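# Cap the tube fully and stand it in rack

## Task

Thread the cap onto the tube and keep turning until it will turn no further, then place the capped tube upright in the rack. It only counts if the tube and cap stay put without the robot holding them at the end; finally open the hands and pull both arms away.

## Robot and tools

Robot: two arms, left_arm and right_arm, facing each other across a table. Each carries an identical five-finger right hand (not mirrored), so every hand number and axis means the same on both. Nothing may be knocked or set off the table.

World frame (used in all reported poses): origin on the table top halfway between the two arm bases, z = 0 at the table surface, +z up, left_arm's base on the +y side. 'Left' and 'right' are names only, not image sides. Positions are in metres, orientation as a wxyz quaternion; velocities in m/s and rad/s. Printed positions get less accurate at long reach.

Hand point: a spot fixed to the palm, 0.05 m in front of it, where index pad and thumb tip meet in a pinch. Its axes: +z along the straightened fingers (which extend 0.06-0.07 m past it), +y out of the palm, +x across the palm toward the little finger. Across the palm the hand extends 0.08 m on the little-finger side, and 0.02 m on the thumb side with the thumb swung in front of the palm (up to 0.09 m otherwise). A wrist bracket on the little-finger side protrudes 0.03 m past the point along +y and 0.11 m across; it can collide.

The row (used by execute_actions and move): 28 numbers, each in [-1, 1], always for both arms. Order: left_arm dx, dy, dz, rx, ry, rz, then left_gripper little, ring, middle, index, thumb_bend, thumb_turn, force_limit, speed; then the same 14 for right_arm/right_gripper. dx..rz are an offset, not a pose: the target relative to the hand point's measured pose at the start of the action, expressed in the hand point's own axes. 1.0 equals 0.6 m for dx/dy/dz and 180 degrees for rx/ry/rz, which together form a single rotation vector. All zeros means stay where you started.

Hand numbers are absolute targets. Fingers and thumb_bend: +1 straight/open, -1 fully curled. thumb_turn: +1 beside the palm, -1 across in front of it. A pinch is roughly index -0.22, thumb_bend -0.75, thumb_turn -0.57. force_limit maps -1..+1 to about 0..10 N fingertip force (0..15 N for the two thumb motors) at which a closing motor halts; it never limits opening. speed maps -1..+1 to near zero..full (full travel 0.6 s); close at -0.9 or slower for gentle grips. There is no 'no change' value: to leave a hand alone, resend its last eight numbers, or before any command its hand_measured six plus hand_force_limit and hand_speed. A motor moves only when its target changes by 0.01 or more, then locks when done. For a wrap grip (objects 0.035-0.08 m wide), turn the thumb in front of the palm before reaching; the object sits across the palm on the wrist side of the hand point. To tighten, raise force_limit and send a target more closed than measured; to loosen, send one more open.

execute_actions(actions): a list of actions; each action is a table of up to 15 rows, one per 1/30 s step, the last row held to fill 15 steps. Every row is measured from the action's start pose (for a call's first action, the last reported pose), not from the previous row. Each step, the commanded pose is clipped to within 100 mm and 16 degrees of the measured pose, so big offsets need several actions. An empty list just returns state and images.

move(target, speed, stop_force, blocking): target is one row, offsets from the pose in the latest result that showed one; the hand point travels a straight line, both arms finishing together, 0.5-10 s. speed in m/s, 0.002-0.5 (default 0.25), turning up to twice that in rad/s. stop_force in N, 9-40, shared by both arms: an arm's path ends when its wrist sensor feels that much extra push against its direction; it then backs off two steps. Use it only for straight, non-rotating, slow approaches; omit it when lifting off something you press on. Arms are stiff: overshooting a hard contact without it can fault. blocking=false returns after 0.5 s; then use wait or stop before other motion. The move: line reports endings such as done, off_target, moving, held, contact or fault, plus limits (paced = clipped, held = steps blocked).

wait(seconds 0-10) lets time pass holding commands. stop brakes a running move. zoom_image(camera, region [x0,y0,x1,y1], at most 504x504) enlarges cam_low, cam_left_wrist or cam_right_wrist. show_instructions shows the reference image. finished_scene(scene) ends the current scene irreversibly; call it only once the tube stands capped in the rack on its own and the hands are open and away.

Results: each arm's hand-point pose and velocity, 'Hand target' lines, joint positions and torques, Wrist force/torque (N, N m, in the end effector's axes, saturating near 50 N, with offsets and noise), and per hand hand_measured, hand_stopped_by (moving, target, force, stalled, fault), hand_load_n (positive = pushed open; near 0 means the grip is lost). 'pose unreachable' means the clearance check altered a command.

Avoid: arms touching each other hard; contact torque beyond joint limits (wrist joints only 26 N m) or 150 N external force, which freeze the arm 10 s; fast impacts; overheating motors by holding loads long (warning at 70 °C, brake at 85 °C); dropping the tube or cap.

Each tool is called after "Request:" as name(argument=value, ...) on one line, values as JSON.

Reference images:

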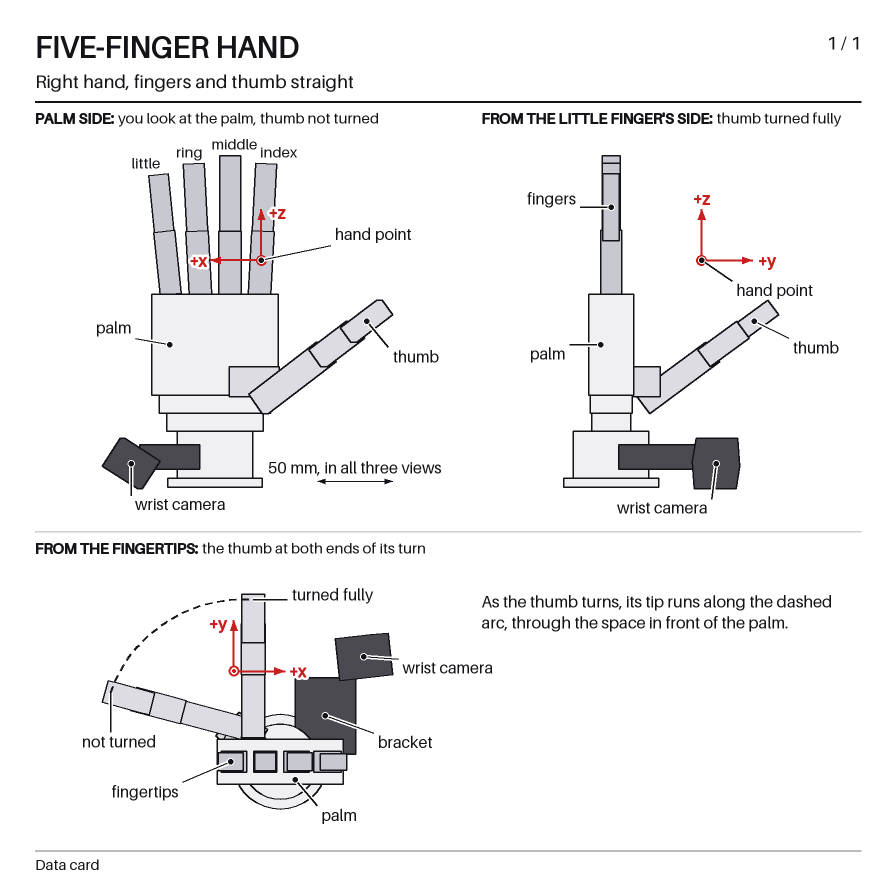

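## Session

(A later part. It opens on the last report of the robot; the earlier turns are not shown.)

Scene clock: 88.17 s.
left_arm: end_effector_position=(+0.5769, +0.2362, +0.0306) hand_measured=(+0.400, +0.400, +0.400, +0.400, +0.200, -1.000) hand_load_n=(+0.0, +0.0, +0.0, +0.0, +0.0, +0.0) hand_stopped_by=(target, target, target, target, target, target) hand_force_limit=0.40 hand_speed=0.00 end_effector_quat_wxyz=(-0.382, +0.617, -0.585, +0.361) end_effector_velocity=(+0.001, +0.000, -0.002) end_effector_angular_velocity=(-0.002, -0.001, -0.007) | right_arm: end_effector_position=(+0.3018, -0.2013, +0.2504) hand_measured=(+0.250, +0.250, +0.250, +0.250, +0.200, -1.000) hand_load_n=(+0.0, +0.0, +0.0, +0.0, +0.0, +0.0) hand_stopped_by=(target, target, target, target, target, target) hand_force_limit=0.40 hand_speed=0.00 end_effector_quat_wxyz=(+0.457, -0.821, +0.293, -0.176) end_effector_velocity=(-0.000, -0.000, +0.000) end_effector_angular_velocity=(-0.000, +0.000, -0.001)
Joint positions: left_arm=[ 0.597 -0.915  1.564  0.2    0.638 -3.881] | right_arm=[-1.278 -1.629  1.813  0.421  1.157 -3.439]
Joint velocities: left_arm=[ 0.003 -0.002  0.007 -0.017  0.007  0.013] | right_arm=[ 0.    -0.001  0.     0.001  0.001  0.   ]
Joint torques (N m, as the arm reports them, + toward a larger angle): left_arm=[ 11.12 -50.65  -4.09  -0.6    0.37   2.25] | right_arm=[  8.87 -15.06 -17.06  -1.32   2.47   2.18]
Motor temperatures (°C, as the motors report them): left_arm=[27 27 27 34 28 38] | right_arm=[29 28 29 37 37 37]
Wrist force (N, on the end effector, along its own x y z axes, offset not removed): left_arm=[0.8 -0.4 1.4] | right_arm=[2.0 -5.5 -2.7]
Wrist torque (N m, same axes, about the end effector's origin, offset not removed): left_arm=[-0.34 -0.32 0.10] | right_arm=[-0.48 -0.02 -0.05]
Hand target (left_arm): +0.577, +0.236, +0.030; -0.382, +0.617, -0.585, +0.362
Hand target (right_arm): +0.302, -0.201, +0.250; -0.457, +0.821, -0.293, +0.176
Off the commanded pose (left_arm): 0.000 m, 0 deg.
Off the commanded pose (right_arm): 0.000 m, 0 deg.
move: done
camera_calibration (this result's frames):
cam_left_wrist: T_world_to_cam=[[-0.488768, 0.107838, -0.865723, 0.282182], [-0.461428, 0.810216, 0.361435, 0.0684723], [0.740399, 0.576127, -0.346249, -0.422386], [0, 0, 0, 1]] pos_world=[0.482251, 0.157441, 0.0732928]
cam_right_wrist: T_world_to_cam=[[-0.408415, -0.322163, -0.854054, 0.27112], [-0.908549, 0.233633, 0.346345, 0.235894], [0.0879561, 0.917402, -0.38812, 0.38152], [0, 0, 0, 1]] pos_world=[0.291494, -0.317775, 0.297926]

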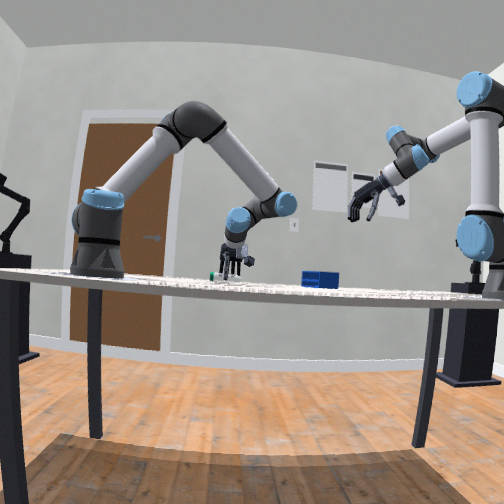

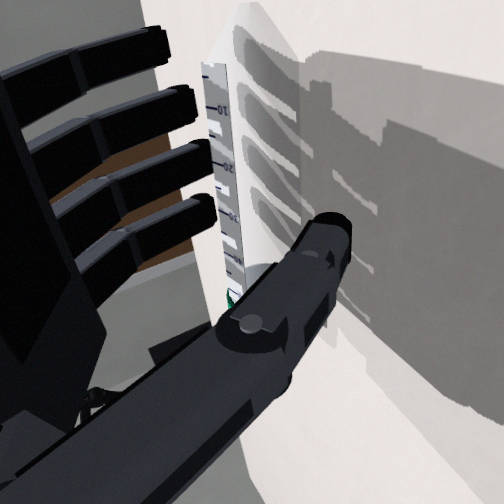

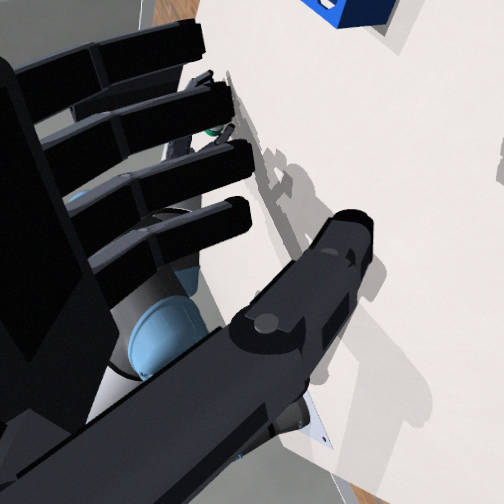

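Request:
move(target=[0,0.001,0.008,-0.03,0,0,0.25,0.25,-0.5,-0.5,0.2,-1,0.4,-0.7,0,0,0,0,0,0,0.25,0.25,0.25,0.25,0.2,-1,0.4,0], speed=0.1)

Scene clock: 89.70 s.
left_arm: end_effector_position=(+0.5809, +0.2365, +0.0280) hand_measured=(+0.250, +0.250, -0.080, -0.128, +0.206, -1.000) hand_load_n=(+0.0, +0.0, +2.5, +9.0, +12.0, -2.5) hand_stopped_by=(target, target, force, force, target, target) hand_force_limit=0.40 hand_speed=-0.70 end_effector_quat_wxyz=(-0.352, +0.635, -0.601, +0.333) end_effector_velocity=(+0.000, -0.000, +0.001) end_effector_angular_velocity=(-0.002, -0.001, +0.000) | right_arm: end_effector_position=(+0.3018, -0.2013, +0.2504) hand_measured=(+0.250, +0.250, +0.250, +0.250, +0.200, -1.000) hand_load_n=(+0.0, +0.0, +0.0, +0.0, +0.0, +0.0) hand_stopped_by=(target, target, target, target, target, target) hand_force_limit=0.40 hand_speed=0.00 end_effector_quat_wxyz=(+0.457, -0.821, +0.293, -0.176) end_effector_velocity=(-0.000, -0.000, -0.000) end_effector_angular_velocity=(-0.001, +0.001, -0.001)
Joint positions: left_arm=[ 0.633 -0.892  1.492  0.323  0.726 -3.921] | right_arm=[-1.278 -1.629  1.813  0.421  1.157 -3.439]
Joint velocities: left_arm=[-0.    -0.002 -0.     0.    -0.    -0.001] | right_arm=[-0.     0.    -0.     0.002  0.001  0.   ]
Joint torques (N m, as the arm reports them, + toward a larger angle): left_arm=[ 10.64 -32.74 -28.29   3.21   0.46  -2.61] | right_arm=[  7.98 -12.83 -20.06   2.1    2.42   1.87]
Motor temperatures (°C, as the motors report them): left_arm=[27 27 27 34 28 38] | right_arm=[29 28 29 37 37 37]
Wrist force (N, on the end effector, along its own x y z axes, offset not removed): left_arm=[0.7 -1.3 1.4] | right_arm=[1.6 -2.0 0.0]
Wrist torque (N m, same axes, about the end effector's origin, offset not removed): left_arm=[-0.47 -0.37 -0.07] | right_arm=[-0.41 -0.27 0.12]
Hand target (left_arm): +0.581, +0.236, +0.028; -0.352, +0.635, -0.601, +0.333
Hand target (right_arm): +0.302, -0.201, +0.250; -0.457, +0.821, -0.293, +0.176
Off the commanded pose (left_arm): 0.000 m, 0 deg.
Off the commanded pose (right_arm): 0.000 m, 0 deg.
move: done
camera_calibration (this result's frames):
cam_left_wrist: T_world_to_cam=[[-0.567916, 0.103506, -0.816553, 0.327449], [-0.42585, 0.812012, 0.399111, 0.0489468], [0.70436, 0.57439, -0.417076, -0.403108], [0, 0, 0, 1]] pos_world=[0.490741, 0.157903, 0.0797176]
cam_right_wrist: T_world_to_cam=[[-0.408399, -0.322155, -0.854065, 0.271124], [-0.908555, 0.23363, 0.346329, 0.235902], [0.0879638, 0.917406, -0.38811, 0.381514], [0, 0, 0, 1]] pos_world=[0.291498, -0.317773, 0.297927]

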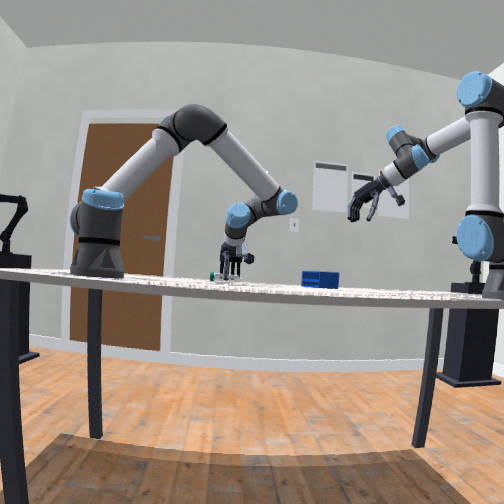

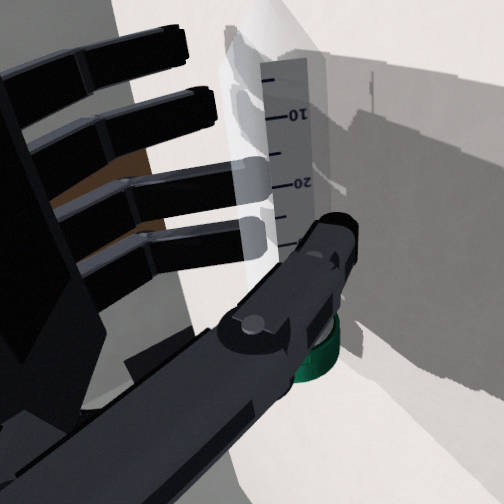

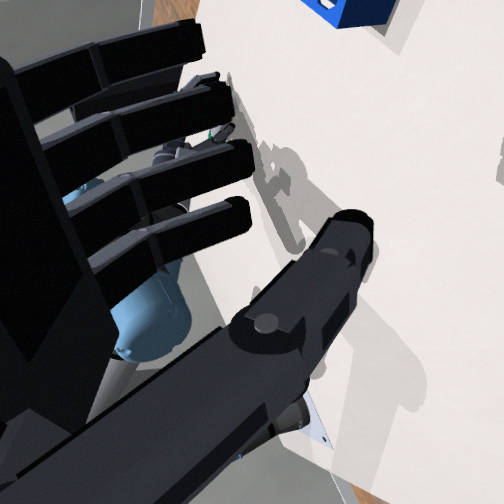

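Request:
move(target=[0,-0.153,-0.195,0,0,0,0.25,0.25,-0.6,-0.5,0.2,-1,0.3,-0.9,0,-0.1,-0.1,0.025,0,0,-1,-1,0.12,0.12,0.42,-1,0.2,0], speed=0.2)

Request:
move(target=[0.383,0.48,-0.768,0.53,0.309,0.506,0.25,0.25,-0.6,-0.5,0.2,-1,0.3,-0.9,0,0,0,0,-0.2,-0.1,-1,-1,0.12,0.12,0.42,-1,0.2,0], speed=0.3)

Scene clock: 91.57 s.
left_arm: end_effector_position=(+0.5304, +0.2332, +0.1675) hand_measured=(+0.250, +0.250, -0.094, -0.128, +0.208, -1.000) hand_load_n=(+0.0, +0.0, +7.0, +7.0, +14.5, -0.5) hand_stopped_by=(target, target, force, force, target, target) hand_force_limit=0.30 hand_speed=-0.90 end_effector_quat_wxyz=(-0.352, +0.635, -0.601, +0.333) end_effector_velocity=(-0.001, -0.000, +0.002) end_effector_angular_velocity=(+0.002, +0.001, -0.001) | right_arm: end_effector_position=(+0.2878, -0.2154, +0.3328) hand_measured=(-1.000, -1.000, +0.120, +0.120, +0.420, -1.000) hand_load_n=(+0.0, +0.0, +0.0, +0.0, +0.0, +0.0) hand_stopped_by=(target, target, target, target, target, target) hand_force_limit=0.20 hand_speed=0.00 end_effector_quat_wxyz=(+0.488, -0.803, +0.286, -0.187) end_effector_velocity=(-0.000, -0.000, +0.001) end_effector_angular_velocity=(-0.001, -0.002, +0.001)
Joint positions: left_arm=[ 0.54  -1.096  1.452  0.658  0.674 -4.04 ] | right_arm=[-1.333 -1.746  1.733  0.55   1.088 -3.436]
Joint velocities: left_arm=[-0.002 -0.002 -0.002  0.008 -0.001 -0.002] | right_arm=[-0.001 -0.001 -0.001  0.002 -0.001 -0.003]
Joint torques (N m, as the arm reports them, + toward a larger angle): left_arm=[-10.15 -49.39 -29.99   3.13  -2.81  -2.34] | right_arm=[ -9.41 -20.88 -32.11   1.97  -3.    -2.47]
Motor temperatures (°C, as the motors report them): left_arm=[27 27 27 34 28 38] | right_arm=[29 28 29 37 37 37]
Wrist force (N, on the end effector, along its own x y z axes, offset not removed): left_arm=[0.3 -0.8 1.8] | right_arm=[2.7 -0.5 -0.6]
Wrist torque (N m, same axes, about the end effector's origin, offset not removed): left_arm=[-0.46 -0.24 -0.05] | right_arm=[0.33 -0.14 0.11]
Hand target (left_arm): +0.530, +0.233, +0.168; -0.352, +0.635, -0.601, +0.333
Hand target (right_arm): +0.288, -0.215, +0.333; -0.488, +0.803, -0.286, +0.187
Off the commanded pose (left_arm): 0.001 m, 0 deg.
Off the commanded pose (right_arm): 0.000 m, 0 deg.
move: done
camera_calibration (this result's frames):
cam_left_wrist: T_world_to_cam=[[-0.568266, 0.103356, -0.816328, 0.41323], [-0.4257, 0.812068, 0.399156, -0.0257022], [0.704169, 0.574337, -0.417472, -0.307211], [0, 0, 0, 1]] pos_world=[0.440212, 0.154605, 0.219339]
cam_right_wrist: T_world_to_cam=[[-0.363872, -0.270385, -0.891341, 0.341973], [-0.925565, 0.212354, 0.313427, 0.209198], [0.104534, 0.939041, -0.327528, 0.407414], [0, 0, 0, 1]] pos_world=[0.275472, -0.334538, 0.372685]

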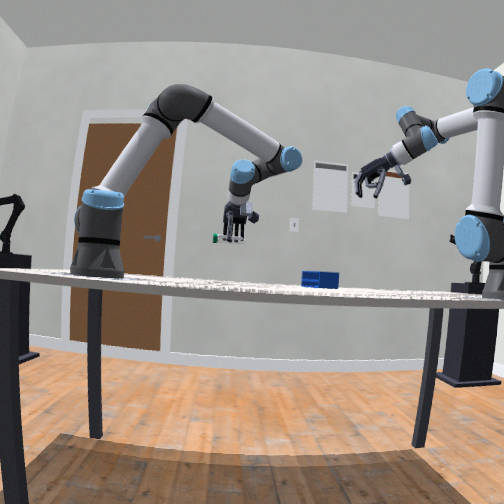

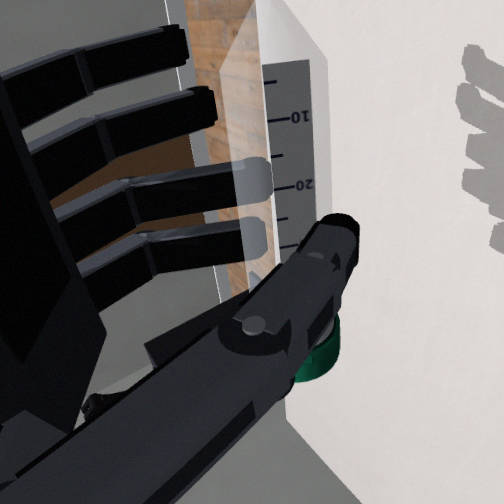

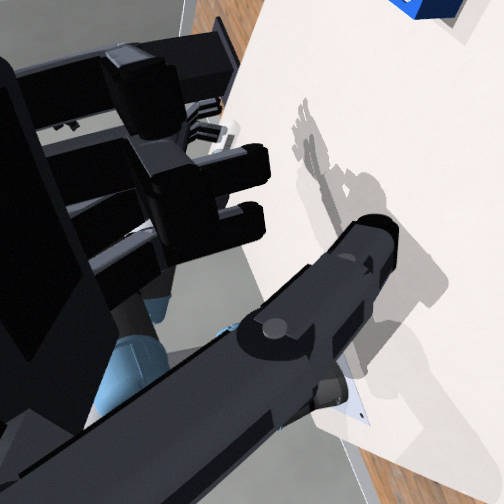

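Scene clock: 96.30 s.
left_arm: end_effector_position=(-0.0005, -0.0250, +0.1668) hand_measured=(+0.250, +0.250, -0.094, -0.128, +0.208, -1.000) hand_load_n=(+0.0, +0.0, +7.0, +7.0, +14.5, -0.5) hand_stopped_by=(target, target, force, force, target, target) hand_force_limit=0.30 hand_speed=-0.90 end_effector_quat_wxyz=(+0.490, +0.507, +0.494, -0.508) end_effector_velocity=(-0.002, -0.002, +0.001) end_effector_angular_velocity=(+0.004, -0.006, -0.007) | right_arm: end_effector_position=(+0.2878, -0.2155, +0.3325) hand_measured=(-1.000, -1.000, +0.120, +0.120, +0.420, -1.000) hand_load_n=(+0.0, +0.0, +0.0, +0.0, +0.0, +0.0) hand_stopped_by=(target, target, target, target, target, target) hand_force_limit=0.20 hand_speed=0.00 end_effector_quat_wxyz=(-0.518, +0.855, +0.005, +0.004) end_effector_velocity=(+0.000, -0.000, -0.001) end_effector_angular_velocity=(-0.001, +0.001, +0.004)
Joint positions: left_arm=[-0.533 -1.298  2.323 -1.022  0.982 -1.578] | right_arm=[-1.509 -1.389  1.522  1.174  0.501 -4.429]
Joint velocities: left_arm=[ 0.003 -0.002 -0.005  0.013  0.009  0.002] | right_arm=[ 0.     0.003 -0.001  0.005 -0.    -0.008]
Joint torques (N m, as the arm reports them, + toward a larger angle): left_arm=[ 10.06 -35.39 -25.3    0.6    1.3    2.65] | right_arm=[  9.   -15.63 -29.57   3.94  -3.96  -2.43]
Motor temperatures (°C, as the motors report them): left_arm=[27 27 27 34 28 38] | right_arm=[29 28 29 37 37 37]
Wrist force (N, on the end effector, along its own x y z axes, offset not removed): left_arm=[2.1 -1.5 0.3] | right_arm=[-1.7 -1.1 -1.1]
Wrist torque (N m, same axes, about the end effector's origin, offset not removed): left_arm=[-0.45 -0.55 0.00] | right_arm=[0.25 0.42 -0.04]
Hand target (left_arm): -0.001, -0.025, +0.167; +0.490, +0.508, +0.494, -0.508
Hand target (right_arm): +0.288, -0.215, +0.333; -0.518, +0.855, +0.005, +0.004
Off the commanded pose (left_arm): 0.001 m, 0 deg.
Off the commanded pose (right_arm): 0.000 m, 0 deg.
move: done
camera_calibration (this result's frames):
cam_left_wrist: T_world_to_cam=[[0.991603, 0.0127283, 0.128688, -0.0214388], [-0.115387, 0.536361, 0.836064, -0.121358], [-0.0583816, -0.843893, 0.533326, 0.0201997], [0, 0, 0, 1]] pos_world=[0.00843492, 0.0824108, 0.0934487]
cam_right_wrist: T_world_to_cam=[[-0.11119, -0.452032, -0.885044, 0.227783], [-0.841097, -0.431543, 0.326078, 0.0420251], [-0.529333, 0.780665, -0.332219, 0.557201], [0, 0, 0, 1]] pos_world=[0.355619, -0.313886, 0.373008]

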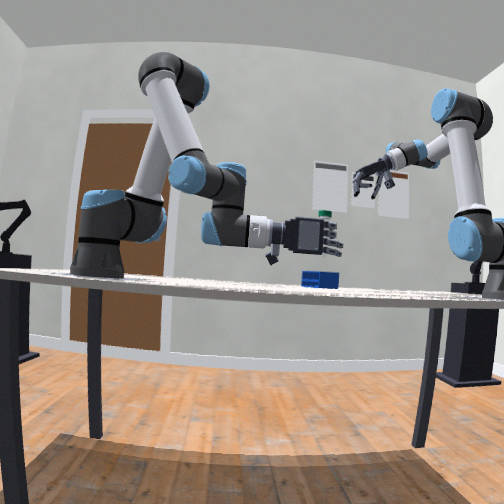

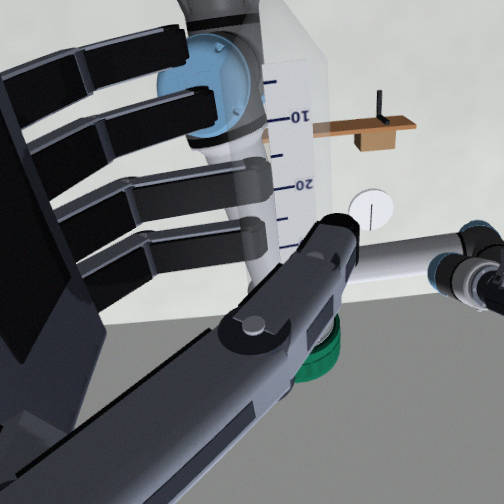

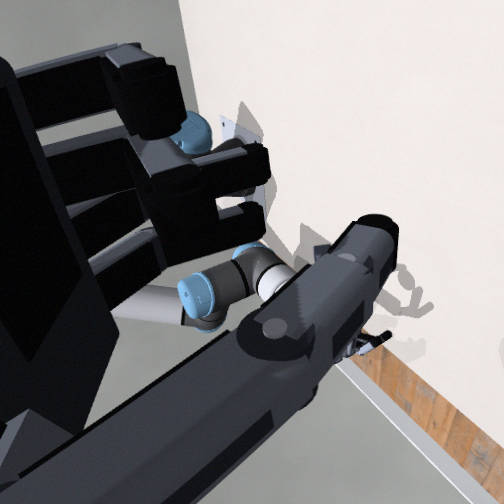

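Request:
move(target=[0,0,0,0,0,0,0.25,0.25,-0.6,-0.5,0.2,-1,0.3,-0.9,-0.478,-0.063,0.347,0,0,0,-1,-1,0.12,0.12,0.42,-1,0.2,0], speed=0.3)

Request:
zoom_image(camera="cam_low", region=[275, 170, 375, 270])

Scene clock: 98.40 s.
left_arm: end_effector_position=(-0.0005, -0.0250, +0.1668) hand_measured=(+0.250, +0.250, -0.094, -0.128, +0.208, -1.000) hand_load_n=(+0.0, +0.0, +7.0, +7.0, +14.5, -0.5) hand_stopped_by=(target, target, force, force, target, target) hand_force_limit=0.30 hand_speed=-0.90 end_effector_quat_wxyz=(+0.490, +0.507, +0.494, -0.508) end_effector_velocity=(+0.000, -0.000, +0.001) end_effector_angular_velocity=(-0.002, +0.001, -0.000) | right_arm: end_effector_position=(+0.0008, -0.0145, +0.2668) hand_measured=(-1.000, -1.000, +0.120, +0.120, +0.420, -1.000) hand_load_n=(+0.0, +0.0, +0.0, +0.0, +0.0, +0.0) hand_stopped_by=(target, target, target, target, target, target) hand_force_limit=0.20 hand_speed=0.00 end_effector_quat_wxyz=(-0.518, +0.855, +0.005, +0.004) end_effector_velocity=(-0.001, +0.001, -0.001) end_effector_angular_velocity=(-0.003, -0.000, -0.004)
Joint positions: left_arm=[-0.533 -1.298  2.323 -1.022  0.982 -1.578] | right_arm=[-0.584 -1.502  1.667  0.372  1.127 -3.406]
Joint velocities: left_arm=[ 0.    -0.002 -0.    -0.     0.    -0.   ] | right_arm=[ 0.006  0.004 -0.004  0.     0.01   0.004]
Joint torques (N m, as the arm reports them, + toward a larger angle): left_arm=[-10.63 -13.78  -1.79  -3.36  -1.66  -2.47] | right_arm=[  7.98 -12.95 -31.68  -1.79   2.5    2.1 ]
Motor temperatures (°C, as the motors report them): left_arm=[27 27 27 34 28 38] | right_arm=[29 28 29 37 37 37]
Wrist force (N, on the end effector, along its own x y z axes, offset not removed): left_arm=[1.1 -1.6 1.9] | right_arm=[0.0 -1.5 2.2]
Wrist torque (N m, same axes, about the end effector's origin, offset not removed): left_arm=[-0.56 -0.42 -0.02] | right_arm=[-0.22 0.16 -0.13]
Hand target (left_arm): -0.001, -0.025, +0.167; +0.490, +0.507, +0.494, -0.508
Hand target (right_arm): +0.001, -0.014, +0.267; -0.518, +0.855, +0.005, +0.004
Off the commanded pose (left_arm): 0.000 m, 0 deg.
Off the commanded pose (right_arm): 0.001 m, 0 deg.
move: done
camera_calibration (this result's frames):
cam_left_wrist: T_world_to_cam=[[0.991603, 0.0127284, 0.128689, -0.0214391], [-0.115388, 0.536361, 0.836064, -0.121358], [-0.0583817, -0.843893, 0.533326, 0.0201997], [0, 0, 0, 1]] pos_world=[0.00843515, 0.0824108, 0.0934487]
cam_right_wrist: T_world_to_cam=[[-0.111804, -0.451129, -0.885428, 0.228669], [-0.840605, -0.432268, 0.326386, -0.0912547], [-0.529985, 0.780786, -0.330892, 0.226204], [0, 0, 0, 1]] pos_world=[0.0687415, -0.112904, 0.307103]

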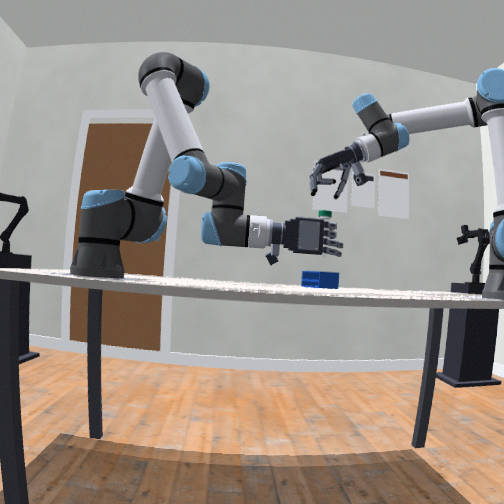

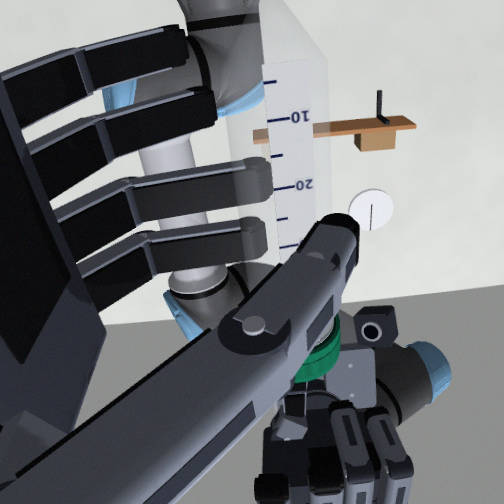

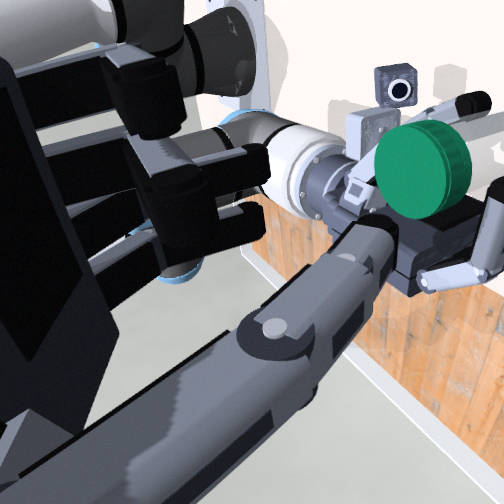

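Region (275, 170, 375, 270) of cam_low's 504x504 image, scaled by 5.040, with more detail than that image has.

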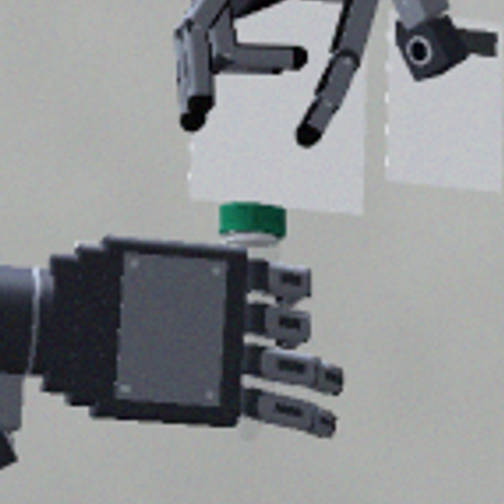

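Request:
move(target=[0,0,0,0,0.014,0,0.25,0.25,-0.6,-0.5,0.2,-1,0.3,-0.9,0.013,0.073,0.026,0,0,0,-1,-1,0.15,0.15,0.45,-1,0.2,0], speed=0.05)

Request:
zoom_image(camera="cam_low", region=[275, 170, 375, 270])

Scene clock: 100.20 s.
left_arm: end_effector_position=(-0.0006, -0.0250, +0.1667) hand_measured=(+0.250, +0.250, -0.094, -0.128, +0.208, -1.000) hand_load_n=(+0.0, +0.0, +7.0, +7.0, +14.5, -0.5) hand_stopped_by=(target, target, force, force, target, target) hand_force_limit=0.30 hand_speed=-0.90 end_effector_quat_wxyz=(+0.479, +0.518, +0.505, -0.497) end_effector_velocity=(-0.000, +0.000, +0.000) end_effector_angular_velocity=(+0.002, -0.000, -0.000) | right_arm: end_effector_position=(+0.0091, -0.0209, +0.2211) hand_measured=(-1.000, -1.000, +0.150, +0.150, +0.450, -1.000) hand_load_n=(+0.0, +0.0, +0.0, +0.0, +0.0, +0.0) hand_stopped_by=(target, target, target, target, target, target) hand_force_limit=0.20 hand_speed=0.00 end_effector_quat_wxyz=(-0.518, +0.855, +0.005, +0.004) end_effector_velocity=(+0.000, -0.000, -0.002) end_effector_angular_velocity=(+0.001, -0.001, +0.001)
Joint positions: left_arm=[-0.535 -1.32   2.305 -0.929  0.981 -1.607] | right_arm=[-0.612 -1.488  1.773  0.26   1.103 -3.422]
Joint velocities: left_arm=[-0.001 -0.002 -0.001  0.005 -0.    -0.001] | right_arm=[-0.001  0.001  0.005 -0.006 -0.002 -0.001]
Joint torques (N m, as the arm reports them, + toward a larger angle): left_arm=[ -8.96 -35.92 -24.56   0.92  -1.78  -2.56] | right_arm=[ -9.76 -13.46  -8.4   -1.77  -3.06  -2.24]
Motor temperatures (°C, as the motors report them): left_arm=[27 27 27 34 28 38] | right_arm=[29 28 29 37 37 37]
Wrist force (N, on the end effector, along its own x y z axes, offset not removed): left_arm=[2.3 0.0 0.6] | right_arm=[0.4 -2.1 2.3]
Wrist torque (N m, same axes, about the end effector's origin, offset not removed): left_arm=[-0.24 -0.51 0.08] | right_arm=[-0.45 0.01 -0.20]
Hand target (left_arm): -0.001, -0.025, +0.167; +0.479, +0.518, +0.505, -0.497
Hand target (right_arm): +0.009, -0.021, +0.221; -0.518, +0.855, +0.005, +0.004
Off the commanded pose (left_arm): 0.000 m, 0 deg.
Off the commanded pose (right_arm): 0.000 m, 0 deg.
move: done
camera_calibration (this result's frames):
cam_left_wrist: T_world_to_cam=[[0.991435, 0.00690049, 0.130419, -0.0218606], [-0.116418, 0.499281, 0.858584, -0.126024], [-0.0591911, -0.866413, 0.495808, 0.0258906], [0, 0, 0, 1]] pos_world=[0.00853441, 0.085504, 0.0982163]
cam_right_wrist: T_world_to_cam=[[-0.111768, -0.451189, -0.885402, 0.186181], [-0.840619, -0.432245, 0.326381, -0.0721486], [-0.52997, 0.780764, -0.330967, 0.220482], [0, 0, 0, 1]] pos_world=[0.0770084, -0.119328, 0.261365]

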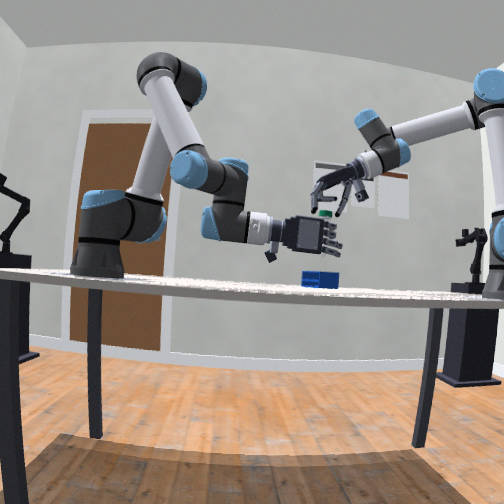

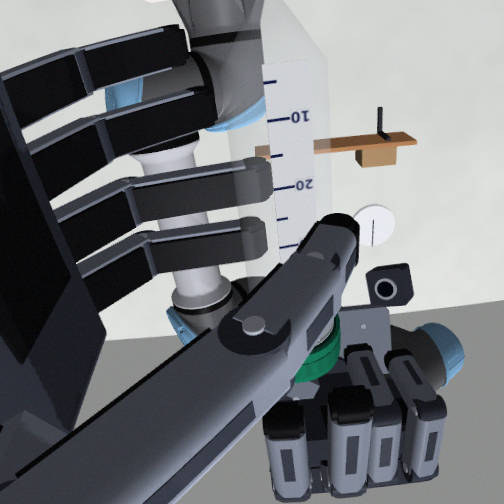

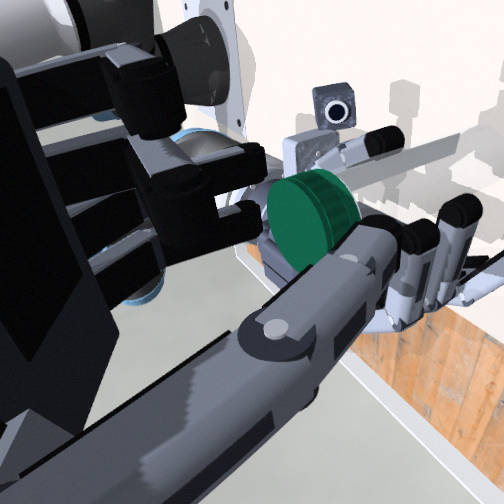

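Region (275, 170, 375, 270) of cam_low's 504x504 image, scaled by 5.040, with more detail than that image has.

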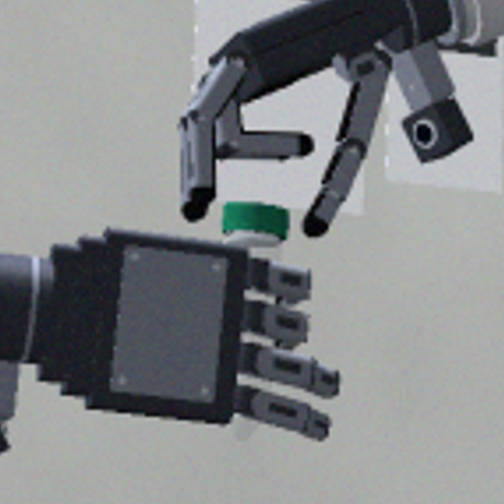

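Down 3 mm, +y 2 mm, grip.

Request:
execute_actions(actions=[[[0,0,0,0,0,0,0.25,0.25,-0.6,-0.5,0.2,-1,0.3,-0.9,0,0.003,0.005,0,0,0,-1,-1,0.15,0.15,0.45,-1,0.2,0]],[[0,0,0,0,0,0,0.25,0.25,-0.6,-0.5,0.2,-1,0.3,-0.9,0,0,0,0,0,0,-1,-1,0.02,0.02,0.2,-1,0.3,-0.5]],[[0,0,0,0,0,0,0.25,0.25,-0.6,-0.5,0.2,-1,0.3,-0.9,0,0,0,0,0,0,-1,-1,-0.4,-0.4,0.2,-1,0.3,-0.8]]])

Request:
zoom_image(camera="cam_low", region=[275, 170, 375, 270])

Scene clock: 101.93 s.
left_arm: end_effector_position=(-0.0006, -0.0250, +0.1668) hand_measured=(+0.250, +0.250, -0.094, -0.128, +0.208, -1.000) hand_load_n=(+0.0, +0.0, +4.5, +13.0, +13.0, +4.0) hand_stopped_by=(target, target, force, force, target, target) hand_force_limit=0.30 hand_speed=-0.90 end_effector_quat_wxyz=(+0.479, +0.518, +0.505, -0.497) end_effector_velocity=(-0.000, -0.000, +0.001) end_effector_angular_velocity=(-0.001, +0.001, -0.000) | right_arm: end_effector_position=(+0.0091, -0.0191, +0.2181) hand_measured=(-1.000, -1.000, -0.064, -0.044, +0.208, -1.000) hand_load_n=(+0.0, +0.0, +8.5, +4.0, +6.0, +0.5) hand_stopped_by=(target, target, force, force, target, target) hand_force_limit=0.30 hand_speed=-0.80 end_effector_quat_wxyz=(-0.518, +0.855, +0.005, +0.004) end_effector_velocity=(+0.000, +0.000, +0.000) end_effector_angular_velocity=(+0.001, -0.001, -0.000)
Joint positions: left_arm=[-0.535 -1.32   2.305 -0.929  0.981 -1.607] | right_arm=[-0.61  -1.482  1.774  0.252  1.105 -3.421]
Joint velocities: left_arm=[-0.    -0.001 -0.     0.     0.    -0.   ] | right_arm=[-0.    -0.     0.    -0.001  0.    -0.001]
Joint torques (N m, as the arm reports them, + toward a larger angle): left_arm=[ -7.34 -21.   -13.96  -3.06  -1.79   0.87] | right_arm=[  4.82 -15.92  -8.44   0.56   1.73   1.67]
Motor temperatures (°C, as the motors report them): left_arm=[27 27 27 34 28 38] | right_arm=[29 28 29 37 37 37]
Wrist force (N, on the end effector, along its own x y z axes, offset not removed): left_arm=[2.3 -4.3 7.3] | right_arm=[2.7 -3.9 -0.4]
Wrist torque (N m, same axes, about the end effector's origin, offset not removed): left_arm=[-0.49 -0.05 0.00] | right_arm=[0.33 0.28 0.09]
Hand target (left_arm): -0.001, -0.025, +0.167; +0.479, +0.518, +0.505, -0.497
Hand target (right_arm): +0.009, -0.019, +0.218; -0.518, +0.855, +0.005, +0.004
Off the commanded pose (left_arm): 0.000 m, 0 deg.
Off the commanded pose (right_arm): 0.000 m, 0 deg.
camera_calibration (this result's frames):
cam_left_wrist: T_world_to_cam=[[0.991469, 0.00690511, 0.130159, -0.0217961], [-0.116186, 0.499414, 0.858538, -0.126068], [-0.0590749, -0.866336, 0.495956, 0.0258005], [0, 0, 0, 1]] pos_world=[0.00848697, 0.0854624, 0.0982751]
cam_right_wrist: T_world_to_cam=[[-0.111756, -0.451161, -0.885417, 0.184389], [-0.840625, -0.432252, 0.326355, -0.0703689], [-0.529962, 0.780776, -0.33095, 0.2181], [0, 0, 0, 1]] pos_world=[0.0770374, -0.117515, 0.258407]

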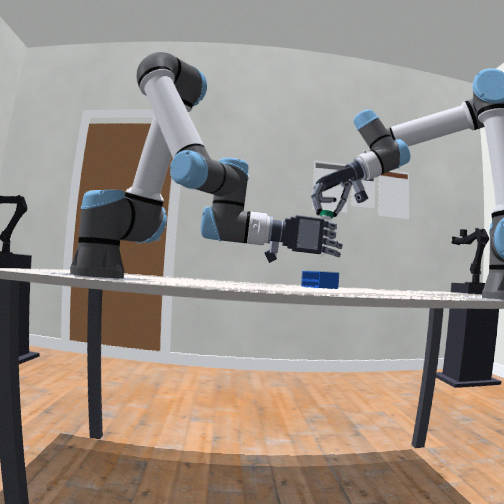

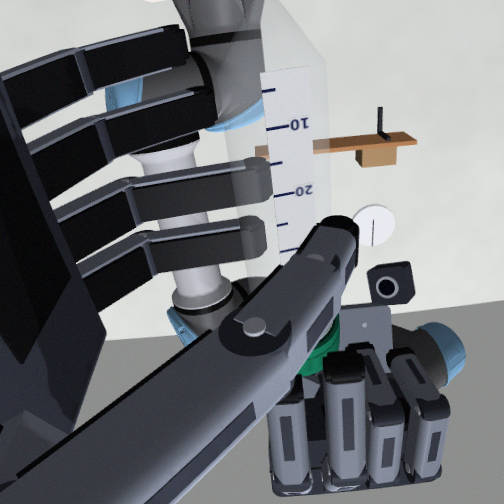

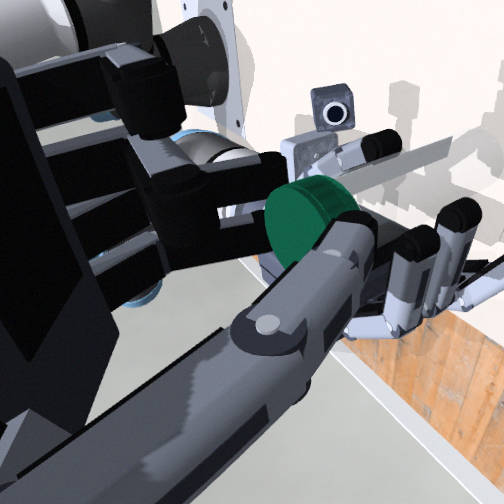

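Region (275, 170, 375, 270) of cam_low's 504x504 image, scaled by 5.040, with more detail than that image has.

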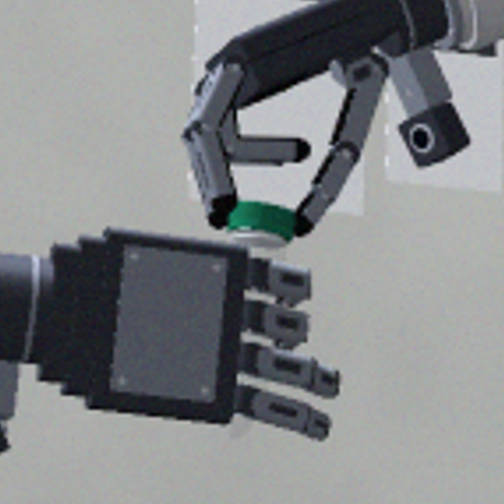

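Request:
execute_actions(actions=[[[0,0,0,0,0,0,0.25,0.25,-0.6,-0.5,0.2,-1,0.3,-0.9,0,-0.0023,0.0045,0,0,0,-1,-1,-0.4,-0.4,0.2,-1,0.3,-0.8]],[[0,0,0,0,0,0,0.25,0.25,-0.6,-0.5,0.2,-1,0.3,-0.9,0,0,0,0,0,0,-1,-1,-0.45,-0.45,0.2,-1,0.4,-0.9]],[[0,0,0,0,0,0,0.3,0.3,0.3,0.3,1,-1,0.3,0,0,0,0,0,0,0,-1,-1,-0.45,-0.45,0.2,-1,0.4,-0.9]]])

Request:
move(target=[0.02,0.07,0.063,0,-0.014,0,0.3,0.3,0.3,0.3,1,-1,0.3,0,0,0,0,0,0,0,-1,-1,-0.45,-0.45,0.2,-1,0.4,-0.9], speed=0.05)

Request:
zoom_image(camera="cam_low", region=[275, 170, 375, 270])

Scene clock: 103.87 s.
left_arm: end_effector_position=(-0.0006, -0.0250, +0.1668) hand_measured=(+0.300, +0.300, +0.300, +0.300, +0.618, -1.000) hand_load_n=(+0.0, +0.0, +0.0, +0.0, +0.0, +0.0) hand_stopped_by=(target, target, target, target, moving, target) hand_force_limit=0.30 hand_speed=0.00 end_effector_quat_wxyz=(+0.479, +0.518, +0.505, -0.497) end_effector_velocity=(-0.000, +0.000, +0.000) end_effector_angular_velocity=(-0.000, +0.000, -0.000) | right_arm: end_effector_position=(+0.0091, -0.0161, +0.2181) hand_measured=(-1.000, -1.000, -0.074, -0.064, +0.210, -1.000) hand_load_n=(+0.0, +0.0, +5.5, +7.0, +12.0, +1.0) hand_stopped_by=(target, target, force, force, target, target) hand_force_limit=0.40 hand_speed=-0.90 end_effector_quat_wxyz=(-0.518, +0.855, +0.005, +0.004) end_effector_velocity=(-0.000, -0.000, -0.000) end_effector_angular_velocity=(-0.000, -0.001, +0.000)
Joint positions: left_arm=[-0.535 -1.32   2.305 -0.929  0.981 -1.607] | right_arm=[-0.605 -1.475  1.766  0.252  1.108 -3.418]
Joint velocities: left_arm=[-0.    -0.001  0.     0.     0.     0.   ] | right_arm=[ 0.     0.    -0.     0.     0.001 -0.001]
Joint torques (N m, as the arm reports them, + toward a larger angle): left_arm=[ -6.7  -21.22 -11.96  -3.01  -1.29   0.79] | right_arm=[  3.5  -17.93 -23.89  -1.01   0.67   1.81]
Motor temperatures (°C, as the motors report them): left_arm=[27 27 27 34 28 38] | right_arm=[29 28 29 37 37 37]
Wrist force (N, on the end effector, along its own x y z axes, offset not removed): left_arm=[1.8 -1.6 1.2] | right_arm=[-2.7 0.9 3.0]
Wrist torque (N m, same axes, about the end effector's origin, offset not removed): left_arm=[-0.51 -0.58 0.02] | right_arm=[0.10 0.74 0.02]
Hand target (left_arm): -0.001, -0.025, +0.167; +0.479, +0.518, +0.505, -0.497
Hand target (right_arm): +0.009, -0.016, +0.218; -0.518, +0.855, +0.005, +0.004
Off the commanded pose (left_arm): 0.000 m, 0 deg.
Off the commanded pose (right_arm): 0.000 m, 0 deg.
camera_calibration (this result's frames):
cam_left_wrist: T_world_to_cam=[[0.991469, 0.00691961, 0.130159, -0.0217994], [-0.116194, 0.499413, 0.858537, -0.126068], [-0.0590625, -0.866337, 0.495956, 0.0258011], [0, 0, 0, 1]] pos_world=[0.00848904, 0.0854632, 0.0982753]
cam_right_wrist: T_world_to_cam=[[-0.111758, -0.45115, -0.885423, 0.185718], [-0.840624, -0.432256, 0.326351, -0.0690702], [-0.529963, 0.78078, -0.33094, 0.215734], [0, 0, 0, 1]] pos_world=[0.0770246, -0.114511, 0.258375]

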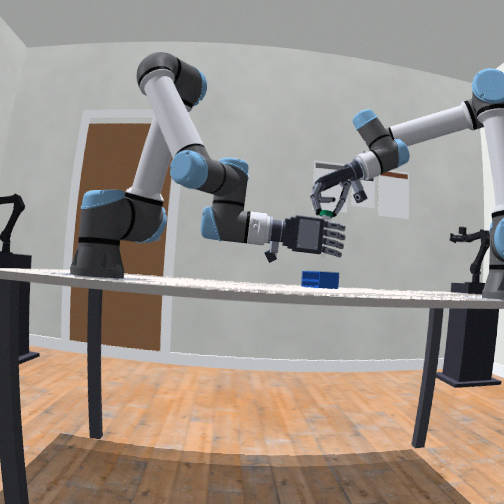

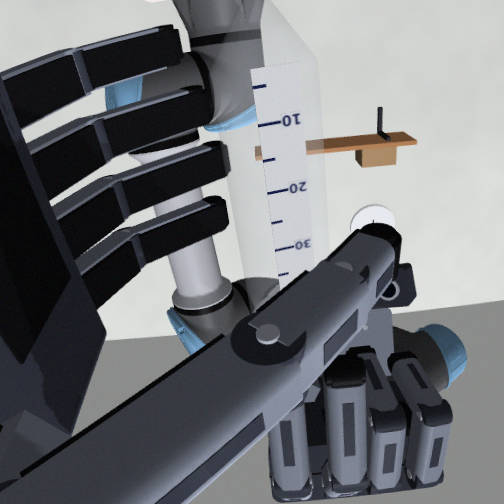

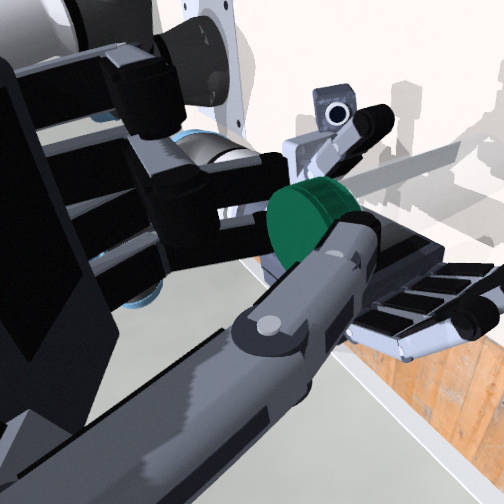

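Scene clock: 105.43 s.
left_arm: end_effector_position=(+0.0402, -0.0633, +0.1531) hand_measured=(+0.300, +0.300, +0.300, +0.300, +1.000, -1.000) hand_load_n=(+0.0, +0.0, +0.0, +0.0, +0.0, +0.0) hand_stopped_by=(target, target, target, target, target, target) hand_force_limit=0.30 hand_speed=0.00 end_effector_quat_wxyz=(+0.490, +0.507, +0.494, -0.508) end_effector_velocity=(+0.002, -0.002, -0.001) end_effector_angular_velocity=(-0.002, -0.001, +0.001) | right_arm: end_effector_position=(+0.0091, -0.0161, +0.2181) hand_measured=(-1.000, -1.000, -0.074, -0.064, +0.210, -1.000) hand_load_n=(+0.0, +0.0, +5.5, +7.0, +12.0, +1.0) hand_stopped_by=(target, target, force, force, target, target) hand_force_limit=0.40 hand_speed=-0.90 end_effector_quat_wxyz=(-0.518, +0.855, +0.005, +0.004) end_effector_velocity=(+0.000, -0.000, +0.000) end_effector_angular_velocity=(+0.000, -0.001, -0.001)
Joint positions: left_arm=[-0.37  -1.207  2.24  -1.031  1.145 -1.577] | right_arm=[-0.605 -1.475  1.766  0.252  1.108 -3.418]
Joint velocities: left_arm=[ 0.007  0.005 -0.004 -0.004  0.006  0.002] | right_arm=[-0.    -0.001 -0.     0.     0.001 -0.   ]
Joint torques (N m, as the arm reports them, + toward a larger angle): left_arm=[ 10.23 -18.1  -23.67  -3.35   1.51   2.81] | right_arm=[  4.32 -18.67 -23.71  -1.01   0.7    1.75]
Motor temperatures (°C, as the motors report them): left_arm=[27 27 27 34 28 38] | right_arm=[29 28 29 37 37 37]
Wrist force (N, on the end effector, along its own x y z axes, offset not removed): left_arm=[1.6 -2.8 2.4] | right_arm=[-3.3 -3.3 3.2]
Wrist torque (N m, same axes, about the end effector's origin, offset not removed): left_arm=[-0.85 -0.49 -0.03] | right_arm=[-0.67 0.79 -0.47]
Hand target (left_arm): +0.040, -0.063, +0.153; +0.490, +0.507, +0.494, -0.509
Hand target (right_arm): +0.009, -0.016, +0.218; -0.518, +0.855, +0.005, +0.004
Off the commanded pose (left_arm): 0.000 m, 0 deg.
Off the commanded pose (right_arm): 0.000 m, 0 deg.
move: done
camera_calibration (this result's frames):
cam_left_wrist: T_world_to_cam=[[0.991554, 0.0128595, 0.129059, -0.0596649], [-0.115737, 0.536836, 0.83571, -0.0846203], [-0.0585368, -0.843588, 0.53379, -0.00254716], [0, 0, 0, 1]] pos_world=[0.0492181, 0.0440457, 0.079778]
cam_right_wrist: T_world_to_cam=[[-0.111758, -0.45115, -0.885423, 0.185718], [-0.840625, -0.432256, 0.326351, -0.0690702], [-0.529963, 0.780781, -0.33094, 0.215734], [0, 0, 0, 1]] pos_world=[0.0770246, -0.114511, 0.258375]

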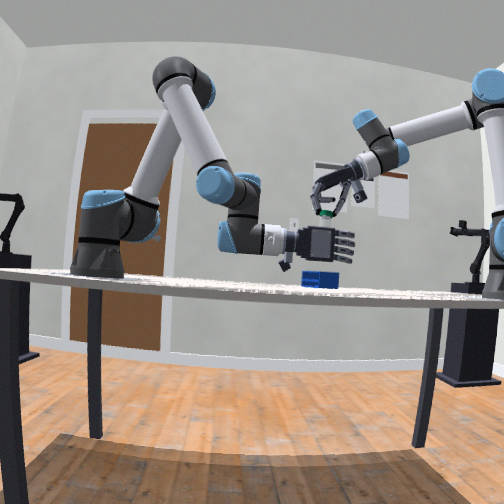

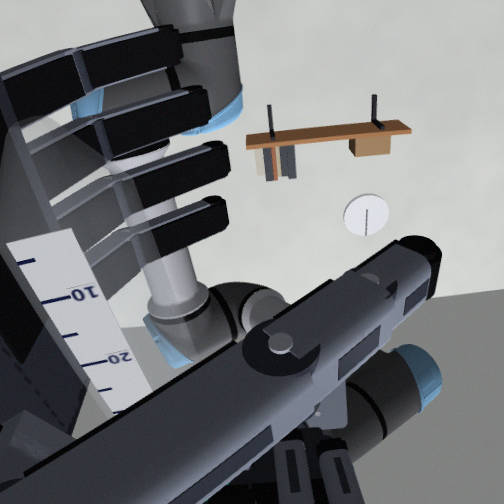

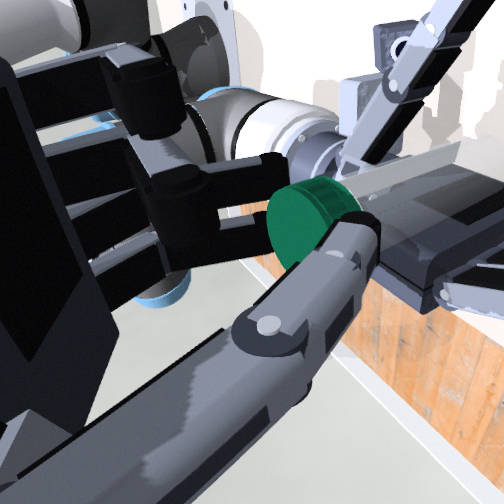

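Region (275, 170, 375, 270) of cam_low's 504x504 image, scaled by 5.040, with more detail than that image has.

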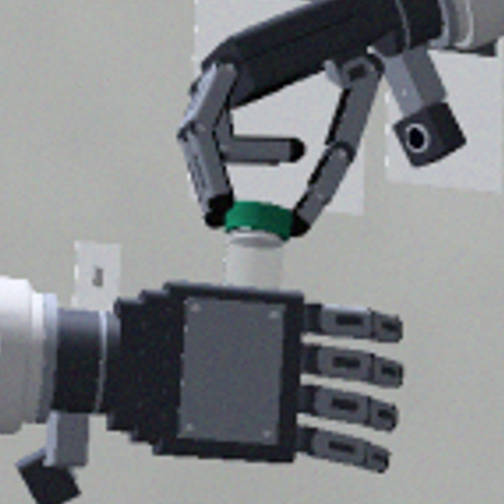

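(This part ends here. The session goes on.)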